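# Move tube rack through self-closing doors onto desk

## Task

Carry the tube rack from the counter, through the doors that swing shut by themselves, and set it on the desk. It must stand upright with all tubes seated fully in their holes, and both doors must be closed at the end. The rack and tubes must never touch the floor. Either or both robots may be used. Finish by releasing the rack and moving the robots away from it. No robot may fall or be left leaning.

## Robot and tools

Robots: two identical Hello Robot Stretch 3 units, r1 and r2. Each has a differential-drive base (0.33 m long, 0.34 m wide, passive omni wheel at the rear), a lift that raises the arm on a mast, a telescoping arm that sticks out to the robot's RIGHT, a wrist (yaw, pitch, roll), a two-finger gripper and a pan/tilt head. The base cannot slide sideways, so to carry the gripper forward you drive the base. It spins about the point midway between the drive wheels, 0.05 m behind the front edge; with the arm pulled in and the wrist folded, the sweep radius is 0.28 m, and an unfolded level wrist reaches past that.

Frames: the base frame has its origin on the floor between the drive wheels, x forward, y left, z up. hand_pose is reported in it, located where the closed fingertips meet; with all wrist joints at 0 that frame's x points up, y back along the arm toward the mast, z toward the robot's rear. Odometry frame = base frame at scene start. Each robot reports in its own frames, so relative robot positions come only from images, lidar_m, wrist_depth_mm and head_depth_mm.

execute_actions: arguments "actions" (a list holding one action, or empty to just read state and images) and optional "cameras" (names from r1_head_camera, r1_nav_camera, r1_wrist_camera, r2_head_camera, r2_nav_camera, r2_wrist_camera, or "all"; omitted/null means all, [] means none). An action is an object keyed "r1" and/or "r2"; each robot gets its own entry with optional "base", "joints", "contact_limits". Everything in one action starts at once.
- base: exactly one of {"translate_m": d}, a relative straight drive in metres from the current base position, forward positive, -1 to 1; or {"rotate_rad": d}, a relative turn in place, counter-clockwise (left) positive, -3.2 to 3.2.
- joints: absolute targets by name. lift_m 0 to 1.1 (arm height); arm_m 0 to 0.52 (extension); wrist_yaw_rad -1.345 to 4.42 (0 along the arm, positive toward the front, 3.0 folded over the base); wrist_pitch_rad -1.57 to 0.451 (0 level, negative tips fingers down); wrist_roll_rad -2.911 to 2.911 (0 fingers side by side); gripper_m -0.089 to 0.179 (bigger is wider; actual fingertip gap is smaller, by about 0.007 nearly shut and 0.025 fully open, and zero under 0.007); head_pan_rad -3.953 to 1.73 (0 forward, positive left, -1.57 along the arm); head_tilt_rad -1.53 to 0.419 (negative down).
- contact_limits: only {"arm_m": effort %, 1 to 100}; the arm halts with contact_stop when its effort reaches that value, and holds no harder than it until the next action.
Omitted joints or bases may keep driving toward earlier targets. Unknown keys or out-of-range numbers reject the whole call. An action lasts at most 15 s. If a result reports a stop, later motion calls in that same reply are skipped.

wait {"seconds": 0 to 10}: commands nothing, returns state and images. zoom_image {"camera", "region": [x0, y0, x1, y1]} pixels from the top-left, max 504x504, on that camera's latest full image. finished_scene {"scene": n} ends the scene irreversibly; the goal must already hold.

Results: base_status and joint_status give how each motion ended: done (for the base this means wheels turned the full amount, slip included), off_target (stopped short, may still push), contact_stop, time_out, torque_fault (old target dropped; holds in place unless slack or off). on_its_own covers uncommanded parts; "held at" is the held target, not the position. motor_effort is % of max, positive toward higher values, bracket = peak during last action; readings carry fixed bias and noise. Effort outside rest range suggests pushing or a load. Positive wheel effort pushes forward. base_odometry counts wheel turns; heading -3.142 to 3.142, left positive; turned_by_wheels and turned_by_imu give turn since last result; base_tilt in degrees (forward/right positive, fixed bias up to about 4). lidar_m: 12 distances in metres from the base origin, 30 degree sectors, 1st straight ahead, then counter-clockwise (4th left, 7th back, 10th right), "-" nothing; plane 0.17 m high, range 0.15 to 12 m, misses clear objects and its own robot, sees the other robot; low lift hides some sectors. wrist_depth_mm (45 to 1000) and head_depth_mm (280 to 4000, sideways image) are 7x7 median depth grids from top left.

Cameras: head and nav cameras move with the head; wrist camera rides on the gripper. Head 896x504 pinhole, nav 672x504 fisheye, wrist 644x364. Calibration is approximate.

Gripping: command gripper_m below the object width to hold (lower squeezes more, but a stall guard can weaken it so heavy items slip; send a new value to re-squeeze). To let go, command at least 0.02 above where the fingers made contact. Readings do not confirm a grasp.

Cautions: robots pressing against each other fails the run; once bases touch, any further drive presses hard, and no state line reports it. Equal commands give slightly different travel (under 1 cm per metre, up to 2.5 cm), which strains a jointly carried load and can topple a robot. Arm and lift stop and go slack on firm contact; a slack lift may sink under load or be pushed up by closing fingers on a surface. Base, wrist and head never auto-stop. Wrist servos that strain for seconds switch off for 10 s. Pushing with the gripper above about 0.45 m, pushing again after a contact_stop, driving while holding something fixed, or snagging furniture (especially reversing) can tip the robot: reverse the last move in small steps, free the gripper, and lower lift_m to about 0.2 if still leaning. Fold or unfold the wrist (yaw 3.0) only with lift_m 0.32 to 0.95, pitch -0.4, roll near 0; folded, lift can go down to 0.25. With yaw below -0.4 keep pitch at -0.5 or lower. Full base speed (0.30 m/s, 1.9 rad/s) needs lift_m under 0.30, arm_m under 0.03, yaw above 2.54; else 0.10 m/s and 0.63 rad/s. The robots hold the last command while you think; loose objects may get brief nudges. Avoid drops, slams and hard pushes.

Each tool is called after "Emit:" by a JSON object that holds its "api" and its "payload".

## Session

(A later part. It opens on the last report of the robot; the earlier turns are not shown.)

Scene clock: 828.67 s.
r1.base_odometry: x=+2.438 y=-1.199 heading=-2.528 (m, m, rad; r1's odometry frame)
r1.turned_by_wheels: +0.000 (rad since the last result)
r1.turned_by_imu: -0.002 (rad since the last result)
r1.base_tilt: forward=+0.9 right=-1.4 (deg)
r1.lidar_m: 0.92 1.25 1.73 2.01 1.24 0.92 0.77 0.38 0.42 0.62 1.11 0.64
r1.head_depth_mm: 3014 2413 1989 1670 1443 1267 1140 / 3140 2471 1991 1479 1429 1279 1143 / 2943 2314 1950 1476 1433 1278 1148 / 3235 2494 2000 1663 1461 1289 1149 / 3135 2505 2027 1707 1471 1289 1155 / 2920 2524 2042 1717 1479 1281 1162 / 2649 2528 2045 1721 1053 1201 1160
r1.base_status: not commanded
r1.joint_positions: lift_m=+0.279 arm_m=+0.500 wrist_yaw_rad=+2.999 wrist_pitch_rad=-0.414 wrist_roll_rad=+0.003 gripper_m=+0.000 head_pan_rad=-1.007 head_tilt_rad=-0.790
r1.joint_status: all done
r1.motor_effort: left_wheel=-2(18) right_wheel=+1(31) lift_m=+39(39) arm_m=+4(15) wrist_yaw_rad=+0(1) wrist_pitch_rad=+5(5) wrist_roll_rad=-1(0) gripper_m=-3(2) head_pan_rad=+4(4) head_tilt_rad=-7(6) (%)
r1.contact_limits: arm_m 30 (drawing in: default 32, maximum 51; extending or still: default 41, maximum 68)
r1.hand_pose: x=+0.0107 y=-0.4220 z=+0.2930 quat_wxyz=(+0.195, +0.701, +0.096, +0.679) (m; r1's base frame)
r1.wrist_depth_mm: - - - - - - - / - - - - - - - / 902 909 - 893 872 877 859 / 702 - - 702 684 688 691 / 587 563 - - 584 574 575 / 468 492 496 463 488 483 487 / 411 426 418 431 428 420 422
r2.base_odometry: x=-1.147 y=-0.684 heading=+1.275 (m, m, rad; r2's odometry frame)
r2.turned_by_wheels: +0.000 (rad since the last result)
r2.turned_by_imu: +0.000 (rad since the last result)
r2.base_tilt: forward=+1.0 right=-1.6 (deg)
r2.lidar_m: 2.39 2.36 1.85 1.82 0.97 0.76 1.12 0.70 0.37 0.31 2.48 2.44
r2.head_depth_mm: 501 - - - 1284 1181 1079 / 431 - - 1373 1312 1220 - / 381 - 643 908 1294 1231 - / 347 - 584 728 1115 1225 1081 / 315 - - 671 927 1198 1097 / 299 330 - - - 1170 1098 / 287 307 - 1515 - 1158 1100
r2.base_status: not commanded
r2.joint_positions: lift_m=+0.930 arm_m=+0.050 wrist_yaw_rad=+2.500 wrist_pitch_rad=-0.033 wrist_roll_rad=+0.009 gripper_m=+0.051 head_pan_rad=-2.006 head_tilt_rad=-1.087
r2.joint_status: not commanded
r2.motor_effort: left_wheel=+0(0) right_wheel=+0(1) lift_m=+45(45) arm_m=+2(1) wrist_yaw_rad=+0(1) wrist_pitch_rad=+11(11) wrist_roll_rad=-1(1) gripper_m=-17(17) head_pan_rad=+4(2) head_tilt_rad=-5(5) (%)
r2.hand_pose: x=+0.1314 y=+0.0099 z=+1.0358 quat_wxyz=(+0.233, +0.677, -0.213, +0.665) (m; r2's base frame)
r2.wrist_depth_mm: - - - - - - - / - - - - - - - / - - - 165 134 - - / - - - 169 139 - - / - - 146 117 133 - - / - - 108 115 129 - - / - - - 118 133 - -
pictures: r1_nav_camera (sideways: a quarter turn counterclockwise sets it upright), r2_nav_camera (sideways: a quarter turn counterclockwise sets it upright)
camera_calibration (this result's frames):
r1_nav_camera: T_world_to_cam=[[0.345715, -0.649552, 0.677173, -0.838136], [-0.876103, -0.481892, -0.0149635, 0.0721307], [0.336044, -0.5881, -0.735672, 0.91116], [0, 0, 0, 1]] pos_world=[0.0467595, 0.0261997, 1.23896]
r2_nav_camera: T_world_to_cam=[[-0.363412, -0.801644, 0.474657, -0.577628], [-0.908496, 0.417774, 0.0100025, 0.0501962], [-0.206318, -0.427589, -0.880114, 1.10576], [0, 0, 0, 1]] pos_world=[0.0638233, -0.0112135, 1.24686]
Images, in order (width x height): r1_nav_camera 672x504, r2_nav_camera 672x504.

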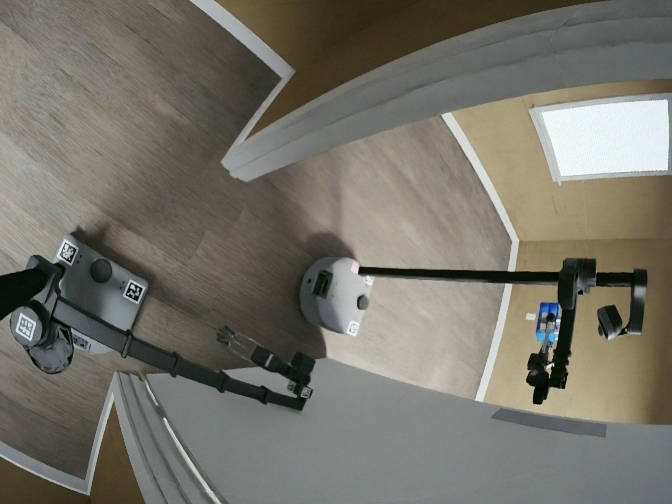

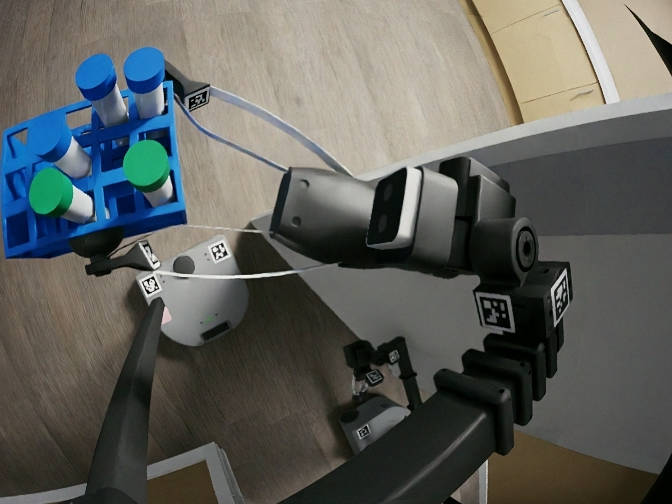

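Emit:
{"api": "execute_actions", "payload": {"actions": [{"r2":{"base":{"translate_m":-0.35},"joints":{"arm_m":0.0,"head_pan_rad":-3.14,"head_tilt_rad":-0.9}}}], "cameras": ["r1_nav_camera","r2_nav_camera"]}}

Scene clock: 837.27 s.
r1.base_odometry: x=+2.438 y=-1.199 heading=-2.528 (m, m, rad; r1's odometry frame)
r1.turned_by_wheels: +0.000 (rad since the last result)
r1.turned_by_imu: -0.001 (rad since the last result)
r1.base_tilt: forward=+0.8 right=-1.6 (deg)
r1.lidar_m: 0.92 1.25 1.74 2.01 1.24 0.92 0.77 0.38 0.42 0.61 0.79 0.64
r1.head_depth_mm: 2767 2416 1986 1668 1445 1266 1137 / 2802 2454 2008 1680 1422 1284 1140 / 2956 2453 2003 1686 1279 1238 1144 / 2987 2493 2007 1652 1280 1250 1148 / 732 855 1880 1679 1435 1296 1154 / 2884 2535 2041 1721 1481 1283 1160 / 2653 2551 2044 1720 1051 1205 1163
r1.base_status: not commanded
r1.joint_positions: lift_m=+0.279 arm_m=+0.500 wrist_yaw_rad=+3.000 wrist_pitch_rad=-0.414 wrist_roll_rad=+0.003 gripper_m=+0.000 head_pan_rad=-1.007 head_tilt_rad=-0.790
r1.joint_status: not commanded
r1.motor_effort: left_wheel=+4(4) right_wheel=-6(6) lift_m=+38(39) arm_m=+4(5) wrist_yaw_rad=+1(0) wrist_pitch_rad=+5(5) wrist_roll_rad=+0(0) gripper_m=-3(2) head_pan_rad=+4(5) head_tilt_rad=-7(7) (%)
r1.hand_pose: x=+0.0105 y=-0.4219 z=+0.2930 quat_wxyz=(+0.194, +0.701, +0.096, +0.679) (m; r1's base frame)
r1.wrist_depth_mm: - - - - - - - / - - - - - - - / 874 908 - 913 889 882 903 / 702 - - 704 701 681 684 / 584 560 - - 570 569 570 / 460 489 489 460 486 489 485 / 410 428 425 422 427 421 419
r2.base_odometry: x=-1.249 y=-1.018 heading=+1.275 (m, m, rad; r2's odometry frame)
r2.turned_by_wheels: +0.000 (rad since the last result)
r2.turned_by_imu: -0.002 (rad since the last result)
r2.base_tilt: forward=+1.0 right=-1.7 (deg)
r2.lidar_m: 2.75 2.42 1.88 1.17 0.52 0.45 2.74 0.78 0.51 0.41 0.41 0.45
r2.head_depth_mm: 2385 2584 - - - 1137 1117 / 2413 2592 - - - 1180 1119 / 2466 2554 - - - 1203 - / 2490 2562 2039 1731 - 1204 - / 2534 2596 2038 1728 - 1206 1145 / 2591 2589 1889 1697 - 1213 1110 / 2268 2332 1181 1115 - 1203 1080
r2.base_status: done
r2.joint_positions: lift_m=+0.930 arm_m=+0.002 wrist_yaw_rad=+2.500 wrist_pitch_rad=-0.033 wrist_roll_rad=+0.009 gripper_m=+0.051 head_pan_rad=-3.133 head_tilt_rad=-0.902
r2.joint_status: all done
joint sent to its limit — the command would take r2.arm_m past its lower limit, so that joint was sent only as far as its limit.
r2.motor_effort: left_wheel=+1(4) right_wheel=+0(5) lift_m=+45(45) arm_m=-2(3) wrist_yaw_rad=+0(1) wrist_pitch_rad=+11(11) wrist_roll_rad=-1(1) gripper_m=-16(18) head_pan_rad=-3(29) head_tilt_rad=+1(14) (%)
r2.hand_pose: x=+0.1314 y=+0.0571 z=+1.0358 quat_wxyz=(+0.233, +0.677, -0.213, +0.665) (m; r2's base frame)
r2.wrist_depth_mm: - - - - - - - / - - - - - - - / - - - 164 134 - - / - - - 170 139 - - / - - 146 117 133 - - / - - 108 115 129 - - / - - - 118 134 - -
pictures: r1_nav_camera (sideways: a quarter turn counterclockwise sets it upright), r2_nav_camera (sideways: a quarter turn counterclockwise sets it upright)
camera_calibration (this result's frames):
r1_nav_camera: T_world_to_cam=[[0.345731, -0.649556, 0.677161, -0.83812], [-0.876095, -0.481906, -0.0149624, 0.0721293], [0.336047, -0.588084, -0.735683, 0.911175], [0, 0, 0, 1]] pos_world=[0.0467585, 0.0262012, 1.23896]
r2_nav_camera: T_world_to_cam=[[-0.777663, -0.0154314, 0.628492, -0.77551], [-0.0112393, 0.99988, 0.0106433, 0.0438862], [-0.628581, 0.00121305, -0.777743, 0.975256], [0, 0, 0, 1]] pos_world=[0.0104352, -0.0570312, 1.24543]
Images, in order (width x height): r1_nav_camera 672x504, r2_nav_camera 672x504.

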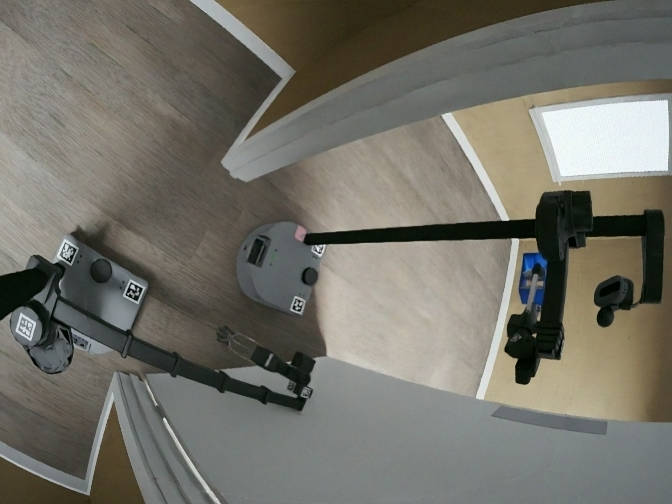

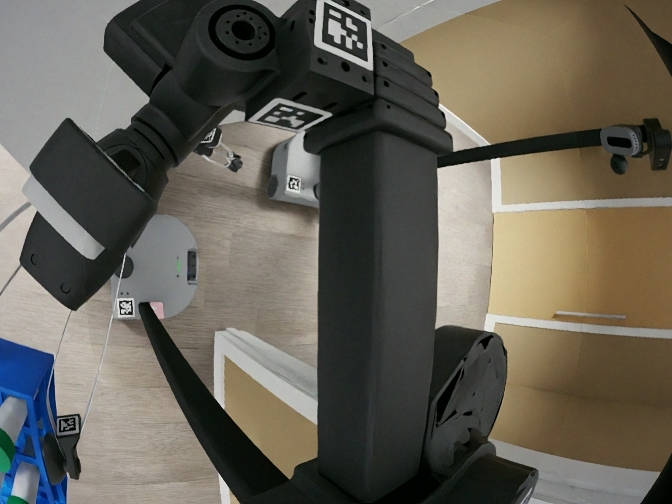

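Emit:
{"api": "execute_actions", "payload": {"actions": [{"r2":{"base":{"rotate_rad":0.1}}}], "cameras": []}}

Emit:
{"api": "execute_actions", "payload": {"actions": [{"r2":{"base":{"translate_m":-0.3}}}], "cameras": ["r1_nav_camera","r2_nav_camera"]}}

Scene clock: 843.03 s.
r1.base_odometry: x=+2.438 y=-1.199 heading=-2.528 (m, m, rad; r1's odometry frame)
r1.turned_by_wheels: +0.000 (rad since the last result)
r1.turned_by_imu: -0.001 (rad since the last result)
r1.base_tilt: forward=+0.8 right=-1.6 (deg)
r1.lidar_m: 0.91 1.25 1.74 2.01 1.25 0.93 0.77 0.37 0.42 0.61 0.78 0.64
r1.head_depth_mm: 669 2438 1984 1668 1455 1268 1143 / 2791 2444 1987 1675 1400 1277 1143 / 2928 2491 2003 1680 1278 1241 1147 / 2999 2479 2018 1667 1279 1241 1148 / 714 836 1873 1673 1445 1294 1157 / 2927 2514 2041 1715 1471 1283 1159 / 2643 2535 2064 1721 1051 1201 1165
r1.base_status: not commanded
r1.joint_positions: lift_m=+0.279 arm_m=+0.500 wrist_yaw_rad=+3.000 wrist_pitch_rad=-0.414 wrist_roll_rad=+0.003 gripper_m=+0.000 head_pan_rad=-1.007 head_tilt_rad=-0.790
r1.joint_status: not commanded
r1.motor_effort: left_wheel=+4(4) right_wheel=-7(7) lift_m=+39(39) arm_m=+4(4) wrist_yaw_rad=+0(0) wrist_pitch_rad=+5(5) wrist_roll_rad=-1(1) gripper_m=-2(3) head_pan_rad=+4(4) head_tilt_rad=-7(6) (%)
r1.hand_pose: x=+0.0105 y=-0.4219 z=+0.2930 quat_wxyz=(+0.194, +0.701, +0.096, +0.679) (m; r1's base frame)
r1.wrist_depth_mm: - - - - - - - / - - - - - - - / 916 913 - 891 891 899 873 / 707 - - 694 699 691 682 / 592 561 - - 568 569 574 / 460 491 490 457 489 485 487 / 414 425 421 425 423 422 428
r2.base_odometry: x=-1.249 y=-1.018 heading=+1.375 (m, m, rad; r2's odometry frame)
r2.turned_by_wheels: +0.100 (rad since the last result)
r2.turned_by_imu: +0.098 (rad since the last result)
r2.base_tilt: forward=+1.1 right=-1.7 (deg)
r2.lidar_m: 2.75 2.24 1.86 0.92 0.47 0.45 0.79 0.78 0.47 0.41 0.41 0.48
r2.head_depth_mm: 2376 2549 - - - 1082 1115 / 2428 2604 - - - 1190 1115 / 2493 2563 - - - 1201 - / 2561 2583 2034 1721 - 1203 - / 2627 2573 1994 1472 - 1203 1144 / 2328 2327 1166 1443 - 1210 1109 / 2029 2178 2062 1729 - 859 1063
r2.base_status: done
r2.joint_positions: lift_m=+0.930 arm_m=+0.002 wrist_yaw_rad=+2.500 wrist_pitch_rad=-0.033 wrist_roll_rad=+0.009 gripper_m=+0.051 head_pan_rad=-3.133 head_tilt_rad=-0.902
r2.joint_status: not commanded
r2.motor_effort: left_wheel=-2(4) right_wheel=+3(6) lift_m=+45(45) arm_m=-2(2) wrist_yaw_rad=-1(1) wrist_pitch_rad=+11(11) wrist_roll_rad=-1(1) gripper_m=-18(17) head_pan_rad=-2(3) head_tilt_rad=+0(1) (%)
r2.hand_pose: x=+0.1314 y=+0.0571 z=+1.0358 quat_wxyz=(+0.233, +0.677, -0.213, +0.665) (m; r2's base frame)
r2.wrist_depth_mm: - - - - - - - / - - - - - - - / - - - 165 134 - - / - - - 169 138 - - / - - 146 117 133 - - / - - 108 115 129 - - / - - - 118 134 - -
pictures: none
No camera images: the call's "cameras" was empty. Leave "cameras" out to get every camera's image.

Scene clock: 847.00 s.
r1.base_odometry: x=+2.438 y=-1.199 heading=-2.528 (m, m, rad; r1's odometry frame)
r1.turned_by_wheels: +0.000 (rad since the last result)
r1.turned_by_imu: -0.001 (rad since the last result)
r1.base_tilt: forward=+0.8 right=-1.3 (deg)
r1.lidar_m: 0.92 1.25 1.74 2.01 1.25 0.93 0.77 0.38 0.42 0.61 0.51 0.54
r1.head_depth_mm: 3007 435 1985 1675 1443 1269 1144 / 335 434 1988 1681 1450 1281 1142 / 323 461 2015 1685 1459 1146 1114 / 340 2314 2015 1702 1462 1128 1039 / 351 2333 2037 1706 1468 1116 1059 / 360 2446 2030 1640 991 1252 1136 / 364 521 592 1650 1051 1202 1161
r1.base_status: not commanded
r1.joint_positions: lift_m=+0.279 arm_m=+0.500 wrist_yaw_rad=+3.000 wrist_pitch_rad=-0.414 wrist_roll_rad=+0.003 gripper_m=+0.000 head_pan_rad=-1.007 head_tilt_rad=-0.790
r1.joint_status: not commanded
r1.motor_effort: left_wheel=+4(4) right_wheel=-6(7) lift_m=+39(39) arm_m=+5(4) wrist_yaw_rad=+0(1) wrist_pitch_rad=+6(6) wrist_roll_rad=-1(0) gripper_m=-2(2) head_pan_rad=+4(4) head_tilt_rad=-7(6) (%)
r1.hand_pose: x=+0.0105 y=-0.4219 z=+0.2930 quat_wxyz=(+0.194, +0.701, +0.096, +0.679) (m; r1's base frame)
r1.wrist_depth_mm: - - - - - - - / - - - - - - - / 893 918 - 881 894 877 877 / 703 - - 703 700 421 423 / 588 558 - - 360 349 351 / 456 492 484 461 318 296 296 / 409 428 426 420 406 260 256
r2.base_odometry: x=-1.307 y=-1.313 heading=+1.375 (m, m, rad; r2's odometry frame)
r2.turned_by_wheels: +0.000 (rad since the last result)
r2.turned_by_imu: -0.002 (rad since the last result)
r2.base_tilt: forward=+0.9 right=-1.7 (deg)
r2.lidar_m: 3.03 2.31 1.91 0.30 0.31 1.56 2.45 0.50 0.56 0.49 0.49 0.56
r2.head_depth_mm: 2102 2380 - - - 1183 1117 / 2166 2427 - - - 1188 1116 / 2214 2490 - - - 1204 - / 2260 2495 2043 1728 - 1205 - / 2357 2559 2042 1725 - 1188 1147 / 2327 2441 1988 971 - 1164 1109 / 1958 663 1937 1692 - 1202 1115
r2.base_status: done
r2.joint_positions: lift_m=+0.930 arm_m=+0.002 wrist_yaw_rad=+2.500 wrist_pitch_rad=-0.033 wrist_roll_rad=+0.009 gripper_m=+0.051 head_pan_rad=-3.133 head_tilt_rad=-0.902
r2.joint_status: not commanded
r2.motor_effort: left_wheel=-2(5) right_wheel=+2(2) lift_m=+45(45) arm_m=-3(3) wrist_yaw_rad=+1(0) wrist_pitch_rad=+11(11) wrist_roll_rad=-1(1) gripper_m=-17(16) head_pan_rad=-3(3) head_tilt_rad=+0(0) (%)
r2.hand_pose: x=+0.1314 y=+0.0571 z=+1.0358 quat_wxyz=(+0.233, +0.677, -0.213, +0.665) (m; r2's base frame)
r2.wrist_depth_mm: 482 - - - - - - / 465 - - - - - - / 456 - - 164 134 - - / 435 - - 170 139 - - / 424 - 146 117 133 - - / 413 850 108 115 129 - - / 389 - - 118 133 - -
pictures: r1_nav_camera (sideways: a quarter turn counterclockwise sets it upright), r2_nav_camera (sideways: a quarter turn counterclockwise sets it upright)
camera_calibration (this result's frames):
r1_nav_camera: T_world_to_cam=[[0.345731, -0.649556, 0.677161, -0.83812], [-0.876095, -0.481906, -0.0149624, 0.0721293], [0.336047, -0.588084, -0.735683, 0.911175], [0, 0, 0, 1]] pos_world=[0.0467585, 0.0262012, 1.23896]
r2_nav_camera: T_world_to_cam=[[-0.777634, -0.0153006, 0.628531, -0.77556], [-0.011071, 0.999882, 0.0106434, 0.043885], [-0.628619, 0.00131823, -0.777712, 0.975216], [0, 0, 0, 1]] pos_world=[0.0104228, -0.057032, 1.24543]
Images, in order (width x height): r1_nav_camera 672x504, r2_nav_camera 672x504.

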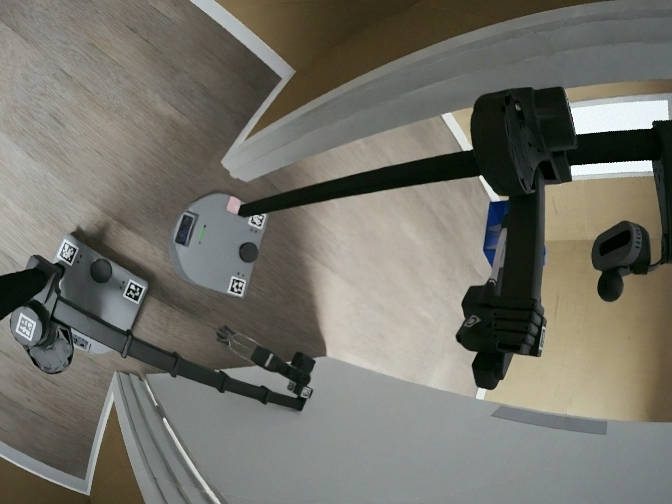

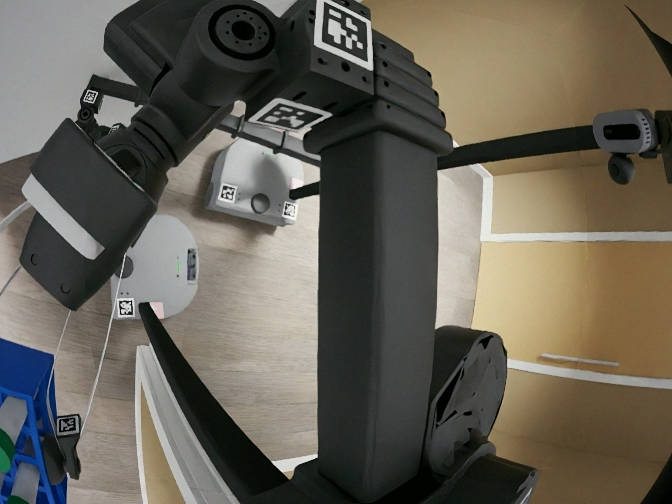

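Emit:
{"api": "execute_actions", "payload": {"actions": [{"r2":{"base":{"rotate_rad":-0.14}}}], "cameras": []}}

Emit:
{"api": "execute_actions", "payload": {"actions": [{"r2":{"base":{"translate_m":-0.15}}}], "cameras": ["r1_nav_camera","r2_nav_camera"]}}

Scene clock: 851.67 s.
r1.base_odometry: x=+2.438 y=-1.199 heading=-2.528 (m, m, rad; r1's odometry frame)
r1.turned_by_wheels: +0.000 (rad since the last result)
r1.turned_by_imu: -0.001 (rad since the last result)
r1.base_tilt: forward=+0.8 right=-1.5 (deg)
r1.lidar_m: 0.92 1.25 1.73 2.01 1.24 0.93 0.77 0.38 0.42 0.61 0.51 0.56
r1.head_depth_mm: 3003 405 1986 1668 1445 1270 1136 / 338 414 1990 1681 1448 1277 1142 / 324 341 1998 1685 1457 1159 1130 / 329 348 2028 1692 1461 1126 1040 / 343 2360 2030 1694 1466 1118 1061 / 356 2432 2048 825 1393 1254 1143 / 375 558 619 1683 1052 1208 1166
r1.base_status: not commanded
r1.joint_positions: lift_m=+0.279 arm_m=+0.500 wrist_yaw_rad=+3.000 wrist_pitch_rad=-0.414 wrist_roll_rad=+0.003 gripper_m=+0.000 head_pan_rad=-1.007 head_tilt_rad=-0.790
r1.joint_status: not commanded
r1.motor_effort: left_wheel=+4(4) right_wheel=-6(6) lift_m=+38(39) arm_m=+4(5) wrist_yaw_rad=+0(0) wrist_pitch_rad=+5(5) wrist_roll_rad=-1(0) gripper_m=-2(2) head_pan_rad=+4(5) head_tilt_rad=-7(6) (%)
r1.hand_pose: x=+0.0105 y=-0.4219 z=+0.2930 quat_wxyz=(+0.194, +0.701, +0.096, +0.679) (m; r1's base frame)
r1.wrist_depth_mm: - - - - - - - / - - - - - - - / 898 898 - 887 889 877 885 / 718 - - 699 671 421 416 / 583 554 - - 377 346 351 / 463 498 485 461 347 297 296 / 414 426 425 425 401 266 257
r2.base_odometry: x=-1.307 y=-1.313 heading=+1.235 (m, m, rad; r2's odometry frame)
r2.turned_by_wheels: -0.140 (rad since the last result)
r2.turned_by_imu: -0.138 (rad since the last result)
r2.base_tilt: forward=+1.0 right=-1.7 (deg)
r2.lidar_m: 3.02 2.58 1.95 0.30 0.31 1.30 2.45 0.50 0.64 0.49 0.49 0.53
r2.head_depth_mm: 2148 2440 - - - 1184 1114 / 2161 2444 - - - 1187 1120 / 2186 2435 - - - 1205 - / 2226 2467 2043 1725 - 1204 - / 2239 2490 2038 1728 - 1210 1142 / 2277 2509 2049 1737 - 1075 1112 / 2301 2505 2051 928 - 1089 1111
r2.base_status: done
r2.joint_positions: lift_m=+0.930 arm_m=+0.002 wrist_yaw_rad=+2.500 wrist_pitch_rad=-0.033 wrist_roll_rad=+0.009 gripper_m=+0.051 head_pan_rad=-3.133 head_tilt_rad=-0.902
r2.joint_status: not commanded
r2.motor_effort: left_wheel=+2(5) right_wheel=-3(6) lift_m=+45(45) arm_m=-3(2) wrist_yaw_rad=-1(0) wrist_pitch_rad=+11(11) wrist_roll_rad=+0(1) gripper_m=-16(17) head_pan_rad=-2(2) head_tilt_rad=+0(0) (%)
r2.hand_pose: x=+0.1314 y=+0.0571 z=+1.0358 quat_wxyz=(+0.233, +0.677, -0.213, +0.665) (m; r2's base frame)
r2.wrist_depth_mm: - - - - - - - / - - - - - - - / 886 - - 164 134 - - / 801 - - 170 139 - - / 731 - 146 117 133 - - / 695 - 108 115 129 - - / 611 - - 118 133 - -
pictures: none
No camera images: the call's "cameras" was empty. Leave "cameras" out to get every camera's image.

Scene clock: 854.13 s.
r1.base_odometry: x=+2.438 y=-1.199 heading=-2.528 (m, m, rad; r1's odometry frame)
r1.turned_by_wheels: +0.000 (rad since the last result)
r1.turned_by_imu: -0.001 (rad since the last result)
r1.base_tilt: forward=+0.8 right=-1.5 (deg)
r1.lidar_m: 0.92 1.25 1.73 2.01 1.24 0.93 0.77 0.38 0.42 0.61 0.39 0.39
r1.head_depth_mm: 3031 2440 1926 1673 1445 1267 1138 / 3131 2446 315 1679 1447 1285 1147 / 3231 2387 324 1657 1457 1288 1127 / 3237 - 329 1658 1459 1285 1011 / 3111 - - 1708 1471 1284 1009 / 511 472 - 1708 1480 1111 1013 / 2547 499 - 1728 971 1168 1144
r1.base_status: not commanded
r1.joint_positions: lift_m=+0.279 arm_m=+0.500 wrist_yaw_rad=+3.000 wrist_pitch_rad=-0.414 wrist_roll_rad=+0.003 gripper_m=+0.000 head_pan_rad=-1.007 head_tilt_rad=-0.790
r1.joint_status: not commanded
r1.motor_effort: left_wheel=+4(4) right_wheel=-6(7) lift_m=+38(39) arm_m=+5(4) wrist_yaw_rad=+0(0) wrist_pitch_rad=+5(5) wrist_roll_rad=+0(1) gripper_m=-2(2) head_pan_rad=+4(4) head_tilt_rad=-7(6) (%)
r1.hand_pose: x=+0.0105 y=-0.4219 z=+0.2930 quat_wxyz=(+0.194, +0.701, +0.096, +0.679) (m; r1's base frame)
r1.wrist_depth_mm: - - - - - - - / - - - - - - - / 897 882 - 870 542 537 463 / 692 - - 702 435 417 420 / 584 556 - - 374 350 365 / 469 486 490 456 364 379 416 / 417 427 427 420 411 420 420
r2.base_odometry: x=-1.357 y=-1.454 heading=+1.235 (m, m, rad; r2's odometry frame)
r2.turned_by_wheels: +0.000 (rad since the last result)
r2.turned_by_imu: -0.001 (rad since the last result)
r2.base_tilt: forward=+1.0 right=-1.7 (deg)
r2.lidar_m: 3.17 2.60 1.96 0.28 0.92 1.31 2.30 0.39 0.39 0.55 0.54 0.59
r2.head_depth_mm: 1987 2291 - - - 1185 1113 / 2032 2322 - - - 1186 1118 / 2055 2364 - - - 1202 - / 2082 2377 2044 1724 - 1203 - / 2101 2400 2040 1733 - 1207 1148 / 2132 2422 2049 1735 - 1059 1035 / 2163 2416 2059 1739 - 1070 1007
r2.base_status: done
r2.joint_positions: lift_m=+0.930 arm_m=+0.002 wrist_yaw_rad=+2.500 wrist_pitch_rad=-0.033 wrist_roll_rad=+0.009 gripper_m=+0.051 head_pan_rad=-3.133 head_tilt_rad=-0.902
r2.joint_status: not commanded
r2.motor_effort: left_wheel=+2(3) right_wheel=-3(7) lift_m=+46(45) arm_m=-2(2) wrist_yaw_rad=+1(0) wrist_pitch_rad=+11(11) wrist_roll_rad=-1(1) gripper_m=-16(17) head_pan_rad=-1(2) head_tilt_rad=+1(1) (%)
r2.hand_pose: x=+0.1314 y=+0.0571 z=+1.0358 quat_wxyz=(+0.233, +0.677, -0.213, +0.665) (m; r2's base frame)
r2.wrist_depth_mm: 266 - - - - - - / 267 - - - - - - / 268 - - 165 134 - - / 273 322 - 170 140 - - / 279 325 146 117 133 - - / 288 320 108 115 129 - - / 294 353 - 118 134 - -
pictures: r1_nav_camera (sideways: a quarter turn counterclockwise sets it upright), r2_nav_camera (sideways: a quarter turn counterclockwise sets it upright)
camera_calibration (this result's frames):
r1_nav_camera: T_world_to_cam=[[0.345731, -0.649556, 0.677161, -0.83812], [-0.876095, -0.481906, -0.0149624, 0.0721293], [0.336047, -0.588084, -0.735683, 0.911175], [0, 0, 0, 1]] pos_world=[0.0467585, 0.0262012, 1.23896]
r2_nav_camera: T_world_to_cam=[[-0.777607, -0.0151867, 0.628568, -0.775609], [-0.0109243, 0.999884, 0.0106435, 0.043884], [-0.628656, 0.00140979, -0.777682, 0.975177], [0, 0, 0, 1]] pos_world=[0.0104118, -0.0570326, 1.24543]
Images, in order (width x height): r1_nav_camera 672x504, r2_nav_camera 672x504.

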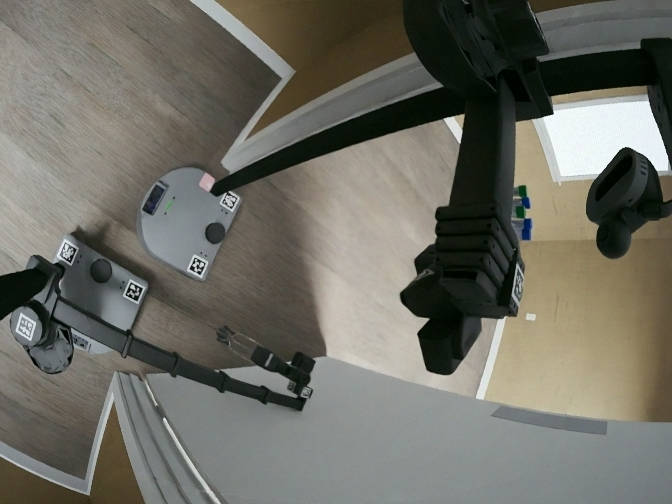

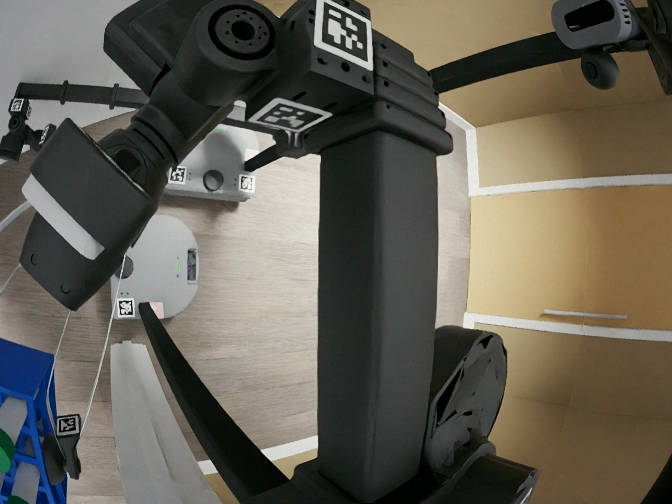

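Emit:
{"api": "execute_actions", "payload": {"actions": [{"r2":{"base":{"translate_m":-0.2}}}], "cameras": ["r1_nav_camera","r2_nav_camera"]}}

Scene clock: 861.77 s.
r1.base_odometry: x=+2.438 y=-1.199 heading=-2.528 (m, m, rad; r1's odometry frame)
r1.turned_by_wheels: +0.000 (rad since the last result)
r1.turned_by_imu: -0.001 (rad since the last result)
r1.base_tilt: forward=+0.8 right=-1.5 (deg)
r1.lidar_m: 0.29 1.25 1.73 2.01 1.24 0.92 0.77 0.37 0.42 0.61 3.07 0.28
r1.head_depth_mm: 2997 2438 1976 1665 1445 1271 1138 / 3153 2432 1980 1671 1448 1285 1143 / 3200 2461 1997 1691 1455 1282 1145 / 3250 2484 2023 1692 1463 1266 1145 / 3111 2487 2036 1700 - - 1157 / 2923 2543 2035 1713 - - 1017 / 2637 2550 422 1609 - - 1018
r1.base_status: not commanded
r1.joint_positions: lift_m=+0.279 arm_m=+0.500 wrist_yaw_rad=+3.000 wrist_pitch_rad=-0.414 wrist_roll_rad=+0.003 gripper_m=+0.000 head_pan_rad=-1.007 head_tilt_rad=-0.790
r1.joint_status: not commanded
r1.motor_effort: left_wheel=+4(4) right_wheel=-7(6) lift_m=+39(39) arm_m=+4(4) wrist_yaw_rad=+0(0) wrist_pitch_rad=+5(6) wrist_roll_rad=+0(0) gripper_m=-2(2) head_pan_rad=+5(4) head_tilt_rad=-6(6) (%)
r1.hand_pose: x=+0.0105 y=-0.4219 z=+0.2930 quat_wxyz=(+0.194, +0.701, +0.096, +0.679) (m; r1's base frame)
r1.wrist_depth_mm: - - - - - - - / - - - - - - - / 910 900 - 809 540 531 880 / 705 - - 651 530 573 690 / 572 552 - - 573 576 573 / 462 495 492 465 484 490 484 / 412 425 422 427 418 418 418
r2.base_odometry: x=-1.423 y=-1.643 heading=+1.235 (m, m, rad; r2's odometry frame)
r2.turned_by_wheels: +0.000 (rad since the last result)
r2.turned_by_imu: -0.001 (rad since the last result)
r2.base_tilt: forward=+1.0 right=-1.6 (deg)
r2.lidar_m: 1.02 2.60 0.33 0.60 0.93 1.33 2.10 1.63 0.28 0.28 0.62 0.67
r2.head_depth_mm: 1818 2071 - - - 1186 1119 / 1856 2111 - - - 1190 1121 / 1877 2179 - - - 1200 - / 1902 2211 2033 1720 - 1204 - / 1931 2228 2053 1730 - 1209 1143 / 1937 2278 2071 1739 - 1209 1006 / 1964 2295 2057 1739 - 899 959
r2.base_status: done
r2.joint_positions: lift_m=+0.930 arm_m=+0.002 wrist_yaw_rad=+2.500 wrist_pitch_rad=-0.033 wrist_roll_rad=+0.009 gripper_m=+0.051 head_pan_rad=-3.133 head_tilt_rad=-0.902
r2.joint_status: not commanded
r2.motor_effort: left_wheel=+2(3) right_wheel=-3(7) lift_m=+45(45) arm_m=-2(2) wrist_yaw_rad=+0(1) wrist_pitch_rad=+11(11) wrist_roll_rad=-1(1) gripper_m=-16(17) head_pan_rad=-2(3) head_tilt_rad=+0(1) (%)
r2.hand_pose: x=+0.1314 y=+0.0571 z=+1.0358 quat_wxyz=(+0.233, +0.677, -0.213, +0.665) (m; r2's base frame)
r2.wrist_depth_mm: 704 747 341 - - - - / 720 778 353 - - - - / 737 799 352 164 135 - - / 743 819 360 170 140 - - / 779 851 145 117 133 - - / 783 870 108 115 129 - - / 806 910 399 118 134 - -
pictures: r1_nav_camera (sideways: a quarter turn counterclockwise sets it upright), r2_nav_camera (sideways: a quarter turn counterclockwise sets it upright)
camera_calibration (this result's frames):
r1_nav_camera: T_world_to_cam=[[0.345731, -0.649556, 0.677161, -0.83812], [-0.876095, -0.481906, -0.0149624, 0.0721293], [0.336047, -0.588084, -0.735683, 0.911175], [0, 0, 0, 1]] pos_world=[0.0467585, 0.0262012, 1.23896]
r2_nav_camera: T_world_to_cam=[[-0.777598, -0.0151867, 0.628578, -0.775622], [-0.0109242, 0.999884, 0.0106435, 0.0438839], [-0.628666, 0.0014097, -0.777674, 0.975166], [0, 0, 0, 1]] pos_world=[0.010411, -0.0570326, 1.24543]
Images, in order (width x height): r1_nav_camera 672x504, r2_nav_camera 672x504.

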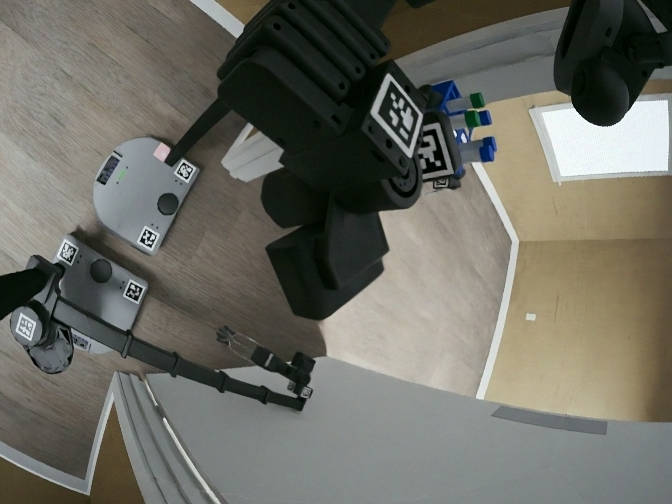

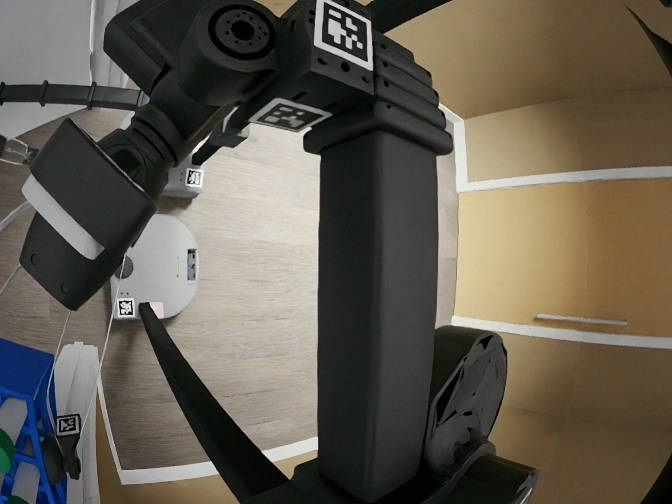

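Emit:
{"api": "execute_actions", "payload": {"actions": [{"r2":{"base":{"translate_m":-0.2}}}], "cameras": ["r2_nav_camera"]}}

Emit:
{"api": "execute_actions", "payload": {"actions": [{"r2":{"base":{"translate_m":-0.35}}}], "cameras": ["r2_nav_camera","r1_nav_camera"]}}

Scene clock: 867.40 s.
r1.base_odometry: x=+2.438 y=-1.199 heading=-2.528 (m, m, rad; r1's odometry frame)
r1.turned_by_wheels: +0.000 (rad since the last result)
r1.turned_by_imu: -0.001 (rad since the last result)
r1.base_tilt: forward=+0.8 right=-1.6 (deg)
r1.lidar_m: 0.28 0.28 1.73 2.01 1.24 0.92 0.77 0.38 0.42 0.61 3.10 0.64
r1.head_depth_mm: 3043 2432 1968 1669 1445 1268 1137 / 3165 2444 1975 1686 1451 1274 1139 / 3204 2461 1995 1677 1458 1281 1149 / 3217 2479 2018 1698 1464 1286 1151 / 3118 2479 2040 1699 1476 1293 1150 / 2926 2500 2033 1706 1482 1279 1161 / 2647 2561 2053 1725 1053 1209 1162
r1.base_status: not commanded
r1.joint_positions: lift_m=+0.279 arm_m=+0.500 wrist_yaw_rad=+3.000 wrist_pitch_rad=-0.414 wrist_roll_rad=+0.003 gripper_m=+0.000 head_pan_rad=-1.007 head_tilt_rad=-0.790
r1.joint_status: not commanded
r1.motor_effort: left_wheel=+4(4) right_wheel=-6(6) lift_m=+40(39) arm_m=+4(4) wrist_yaw_rad=+0(0) wrist_pitch_rad=+6(5) wrist_roll_rad=-1(1) gripper_m=-3(2) head_pan_rad=+4(4) head_tilt_rad=-7(6) (%)
r1.hand_pose: x=+0.0105 y=-0.4219 z=+0.2930 quat_wxyz=(+0.194, +0.701, +0.096, +0.679) (m; r1's base frame)
r1.wrist_depth_mm: - - - - - - - / - - - 883 742 - - / 927 902 - 723 722 834 888 / 706 - - 709 712 691 701 / 576 558 - - 563 568 574 / 465 497 490 460 490 484 488 / 414 423 423 426 423 421 422
r2.base_odometry: x=-1.488 y=-1.832 heading=+1.235 (m, m, rad; r2's odometry frame)
r2.turned_by_wheels: +0.000 (rad since the last result)
r2.turned_by_imu: -0.001 (rad since the last result)
r2.base_tilt: forward=+1.0 right=-1.6 (deg)
r2.lidar_m: 1.14 0.45 0.47 0.90 0.94 1.34 1.90 1.62 1.22 0.28 0.28 0.75
r2.head_depth_mm: 1649 1869 - - - 1186 1117 / 1667 1914 - - - 1191 1117 / 1687 1962 - - - 1204 - / 1716 2003 2036 1719 - 1208 - / 1736 2015 2043 1727 - 1208 1144 / 1743 2050 2045 1742 - 1207 1113 / 1777 2074 2054 1747 - 1214 1115
r2.base_status: done
r2.joint_positions: lift_m=+0.930 arm_m=+0.002 wrist_yaw_rad=+2.500 wrist_pitch_rad=-0.033 wrist_roll_rad=+0.009 gripper_m=+0.051 head_pan_rad=-3.133 head_tilt_rad=-0.902
r2.joint_status: not commanded
r2.motor_effort: left_wheel=+2(3) right_wheel=-3(7) lift_m=+45(45) arm_m=-2(3) wrist_yaw_rad=+1(0) wrist_pitch_rad=+11(11) wrist_roll_rad=-1(1) gripper_m=-17(17) head_pan_rad=-3(2) head_tilt_rad=+0(0) (%)
r2.hand_pose: x=+0.1314 y=+0.0571 z=+1.0358 quat_wxyz=(+0.233, +0.677, -0.213, +0.665) (m; r2's base frame)
r2.wrist_depth_mm: 719 796 842 473 488 - - / 720 811 866 490 517 - - / 741 832 899 165 135 - - / 759 850 913 170 156 - - / 776 883 146 117 133 - - / 800 867 108 115 129 - - / 800 956 983 118 134 - -
pictures: r2_nav_camera (sideways: a quarter turn counterclockwise sets it upright)
camera_calibration (this result's frames):
r2_nav_camera: T_world_to_cam=[[-0.777593, -0.0151864, 0.628585, -0.775632], [-0.0109238, 0.999884, 0.0106436, 0.0438839], [-0.628674, 0.00140979, -0.777668, 0.975159], [0, 0, 0, 1]] pos_world=[0.0104105, -0.0570327, 1.24543]
Images, in order (width x height): r2_nav_camera 672x504.

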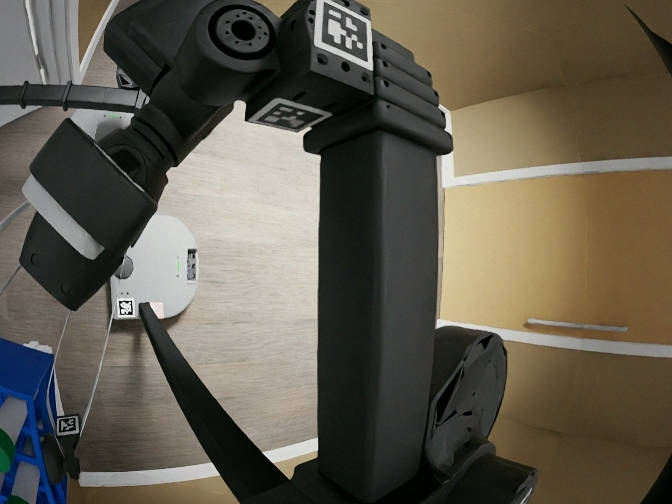

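Scene clock: 871.87 s.
r1.base_odometry: x=+2.438 y=-1.199 heading=-2.528 (m, m, rad; r1's odometry frame)
r1.turned_by_wheels: +0.000 (rad since the last result)
r1.turned_by_imu: -0.001 (rad since the last result)
r1.base_tilt: forward=+0.9 right=-1.5 (deg)
r1.lidar_m: 0.92 1.24 0.50 2.01 1.25 0.92 0.77 0.38 0.42 0.61 3.08 0.64
r1.head_depth_mm: 3021 2431 1977 1674 1446 1274 1138 / 3153 2445 1981 1681 1453 1280 1147 / 3196 2487 2005 1691 1452 1280 1150 / 3224 2473 2025 1699 1463 1283 1152 / 3143 2499 2018 1692 1470 1291 1154 / 2918 2531 2037 1707 1483 1281 1157 / 2643 2541 2055 1713 1050 1202 1163
r1.base_status: not commanded
r1.joint_positions: lift_m=+0.279 arm_m=+0.500 wrist_yaw_rad=+3.000 wrist_pitch_rad=-0.414 wrist_roll_rad=+0.003 gripper_m=+0.000 head_pan_rad=-1.007 head_tilt_rad=-0.790
r1.joint_status: not commanded
r1.motor_effort: left_wheel=+4(4) right_wheel=-6(6) lift_m=+39(39) arm_m=+4(4) wrist_yaw_rad=+0(1) wrist_pitch_rad=+5(6) wrist_roll_rad=-1(0) gripper_m=-2(2) head_pan_rad=+4(4) head_tilt_rad=-6(6) (%)
r1.hand_pose: x=+0.0105 y=-0.4219 z=+0.2930 quat_wxyz=(+0.194, +0.701, +0.096, +0.679) (m; r1's base frame)
r1.wrist_depth_mm: - - - - - - - / - - - 994 - - - / 891 897 - 893 880 868 903 / 709 - - 690 690 694 690 / 577 555 - - 579 571 572 / 458 484 488 463 491 489 483 / 408 426 423 425 422 421 422
r2.base_odometry: x=-1.604 y=-2.162 heading=+1.235 (m, m, rad; r2's odometry frame)
r2.turned_by_wheels: +0.000 (rad since the last result)
r2.turned_by_imu: -0.002 (rad since the last result)
r2.base_tilt: forward=+1.0 right=-1.7 (deg)
r2.lidar_m: 1.36 0.74 0.93 0.91 0.96 1.36 1.55 1.60 1.21 1.18 0.45 0.50
r2.head_depth_mm: 1322 1510 - - - 1183 1119 / 1360 1546 - - - 1187 1118 / 1372 1602 - - - 1205 - / 1388 1622 1906 1731 - 1208 - / 1402 1649 1931 1734 - 1204 1144 / 1426 1670 1942 1738 - 1211 1109 / 1442 1690 1941 1736 - 1218 1115
r2.base_status: done
r2.joint_positions: lift_m=+0.930 arm_m=+0.002 wrist_yaw_rad=+2.500 wrist_pitch_rad=-0.033 wrist_roll_rad=+0.009 gripper_m=+0.051 head_pan_rad=-3.133 head_tilt_rad=-0.902
r2.joint_status: not commanded
r2.motor_effort: left_wheel=+2(2) right_wheel=-3(7) lift_m=+45(45) arm_m=-2(2) wrist_yaw_rad=+0(0) wrist_pitch_rad=+11(11) wrist_roll_rad=-1(1) gripper_m=-17(17) head_pan_rad=-3(3) head_tilt_rad=+1(0) (%)
r2.hand_pose: x=+0.1314 y=+0.0571 z=+1.0358 quat_wxyz=(+0.233, +0.677, -0.213, +0.665) (m; r2's base frame)
r2.wrist_depth_mm: 729 800 917 - 774 640 - / 753 835 945 - 790 657 - / 770 854 904 164 134 682 - / 774 854 935 170 140 714 - / 789 884 146 117 133 - - / 797 879 108 115 129 - - / 824 941 - 118 133 - -
pictures: r1_nav_camera (sideways: a quarter turn counterclockwise sets it upright), r2_nav_camera (sideways: a quarter turn counterclockwise sets it upright)
camera_calibration (this result's frames):
r1_nav_camera: T_world_to_cam=[[0.345731, -0.649556, 0.677161, -0.83812], [-0.876095, -0.481906, -0.0149624, 0.0721293], [0.336047, -0.588084, -0.735683, 0.911175], [0, 0, 0, 1]] pos_world=[0.0467585, 0.0262012, 1.23896]
r2_nav_camera: T_world_to_cam=[[-0.777591, -0.0151866, 0.628587, -0.775634], [-0.010924, 0.999884, 0.0106436, 0.0438839], [-0.628676, 0.00140963, -0.777666, 0.975157], [0, 0, 0, 1]] pos_world=[0.0104104, -0.0570327, 1.24543]
Images, in order (width x height): r1_nav_camera 672x504, r2_nav_camera 672x504.

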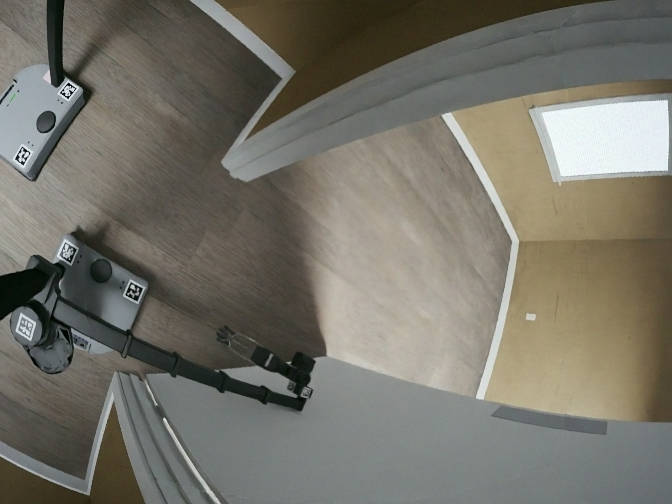

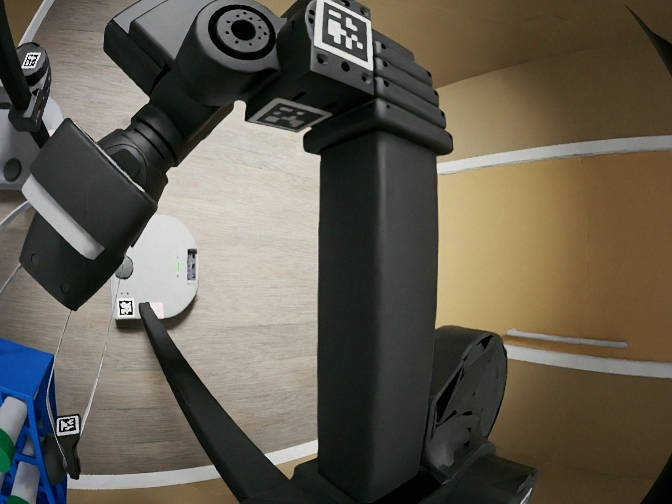

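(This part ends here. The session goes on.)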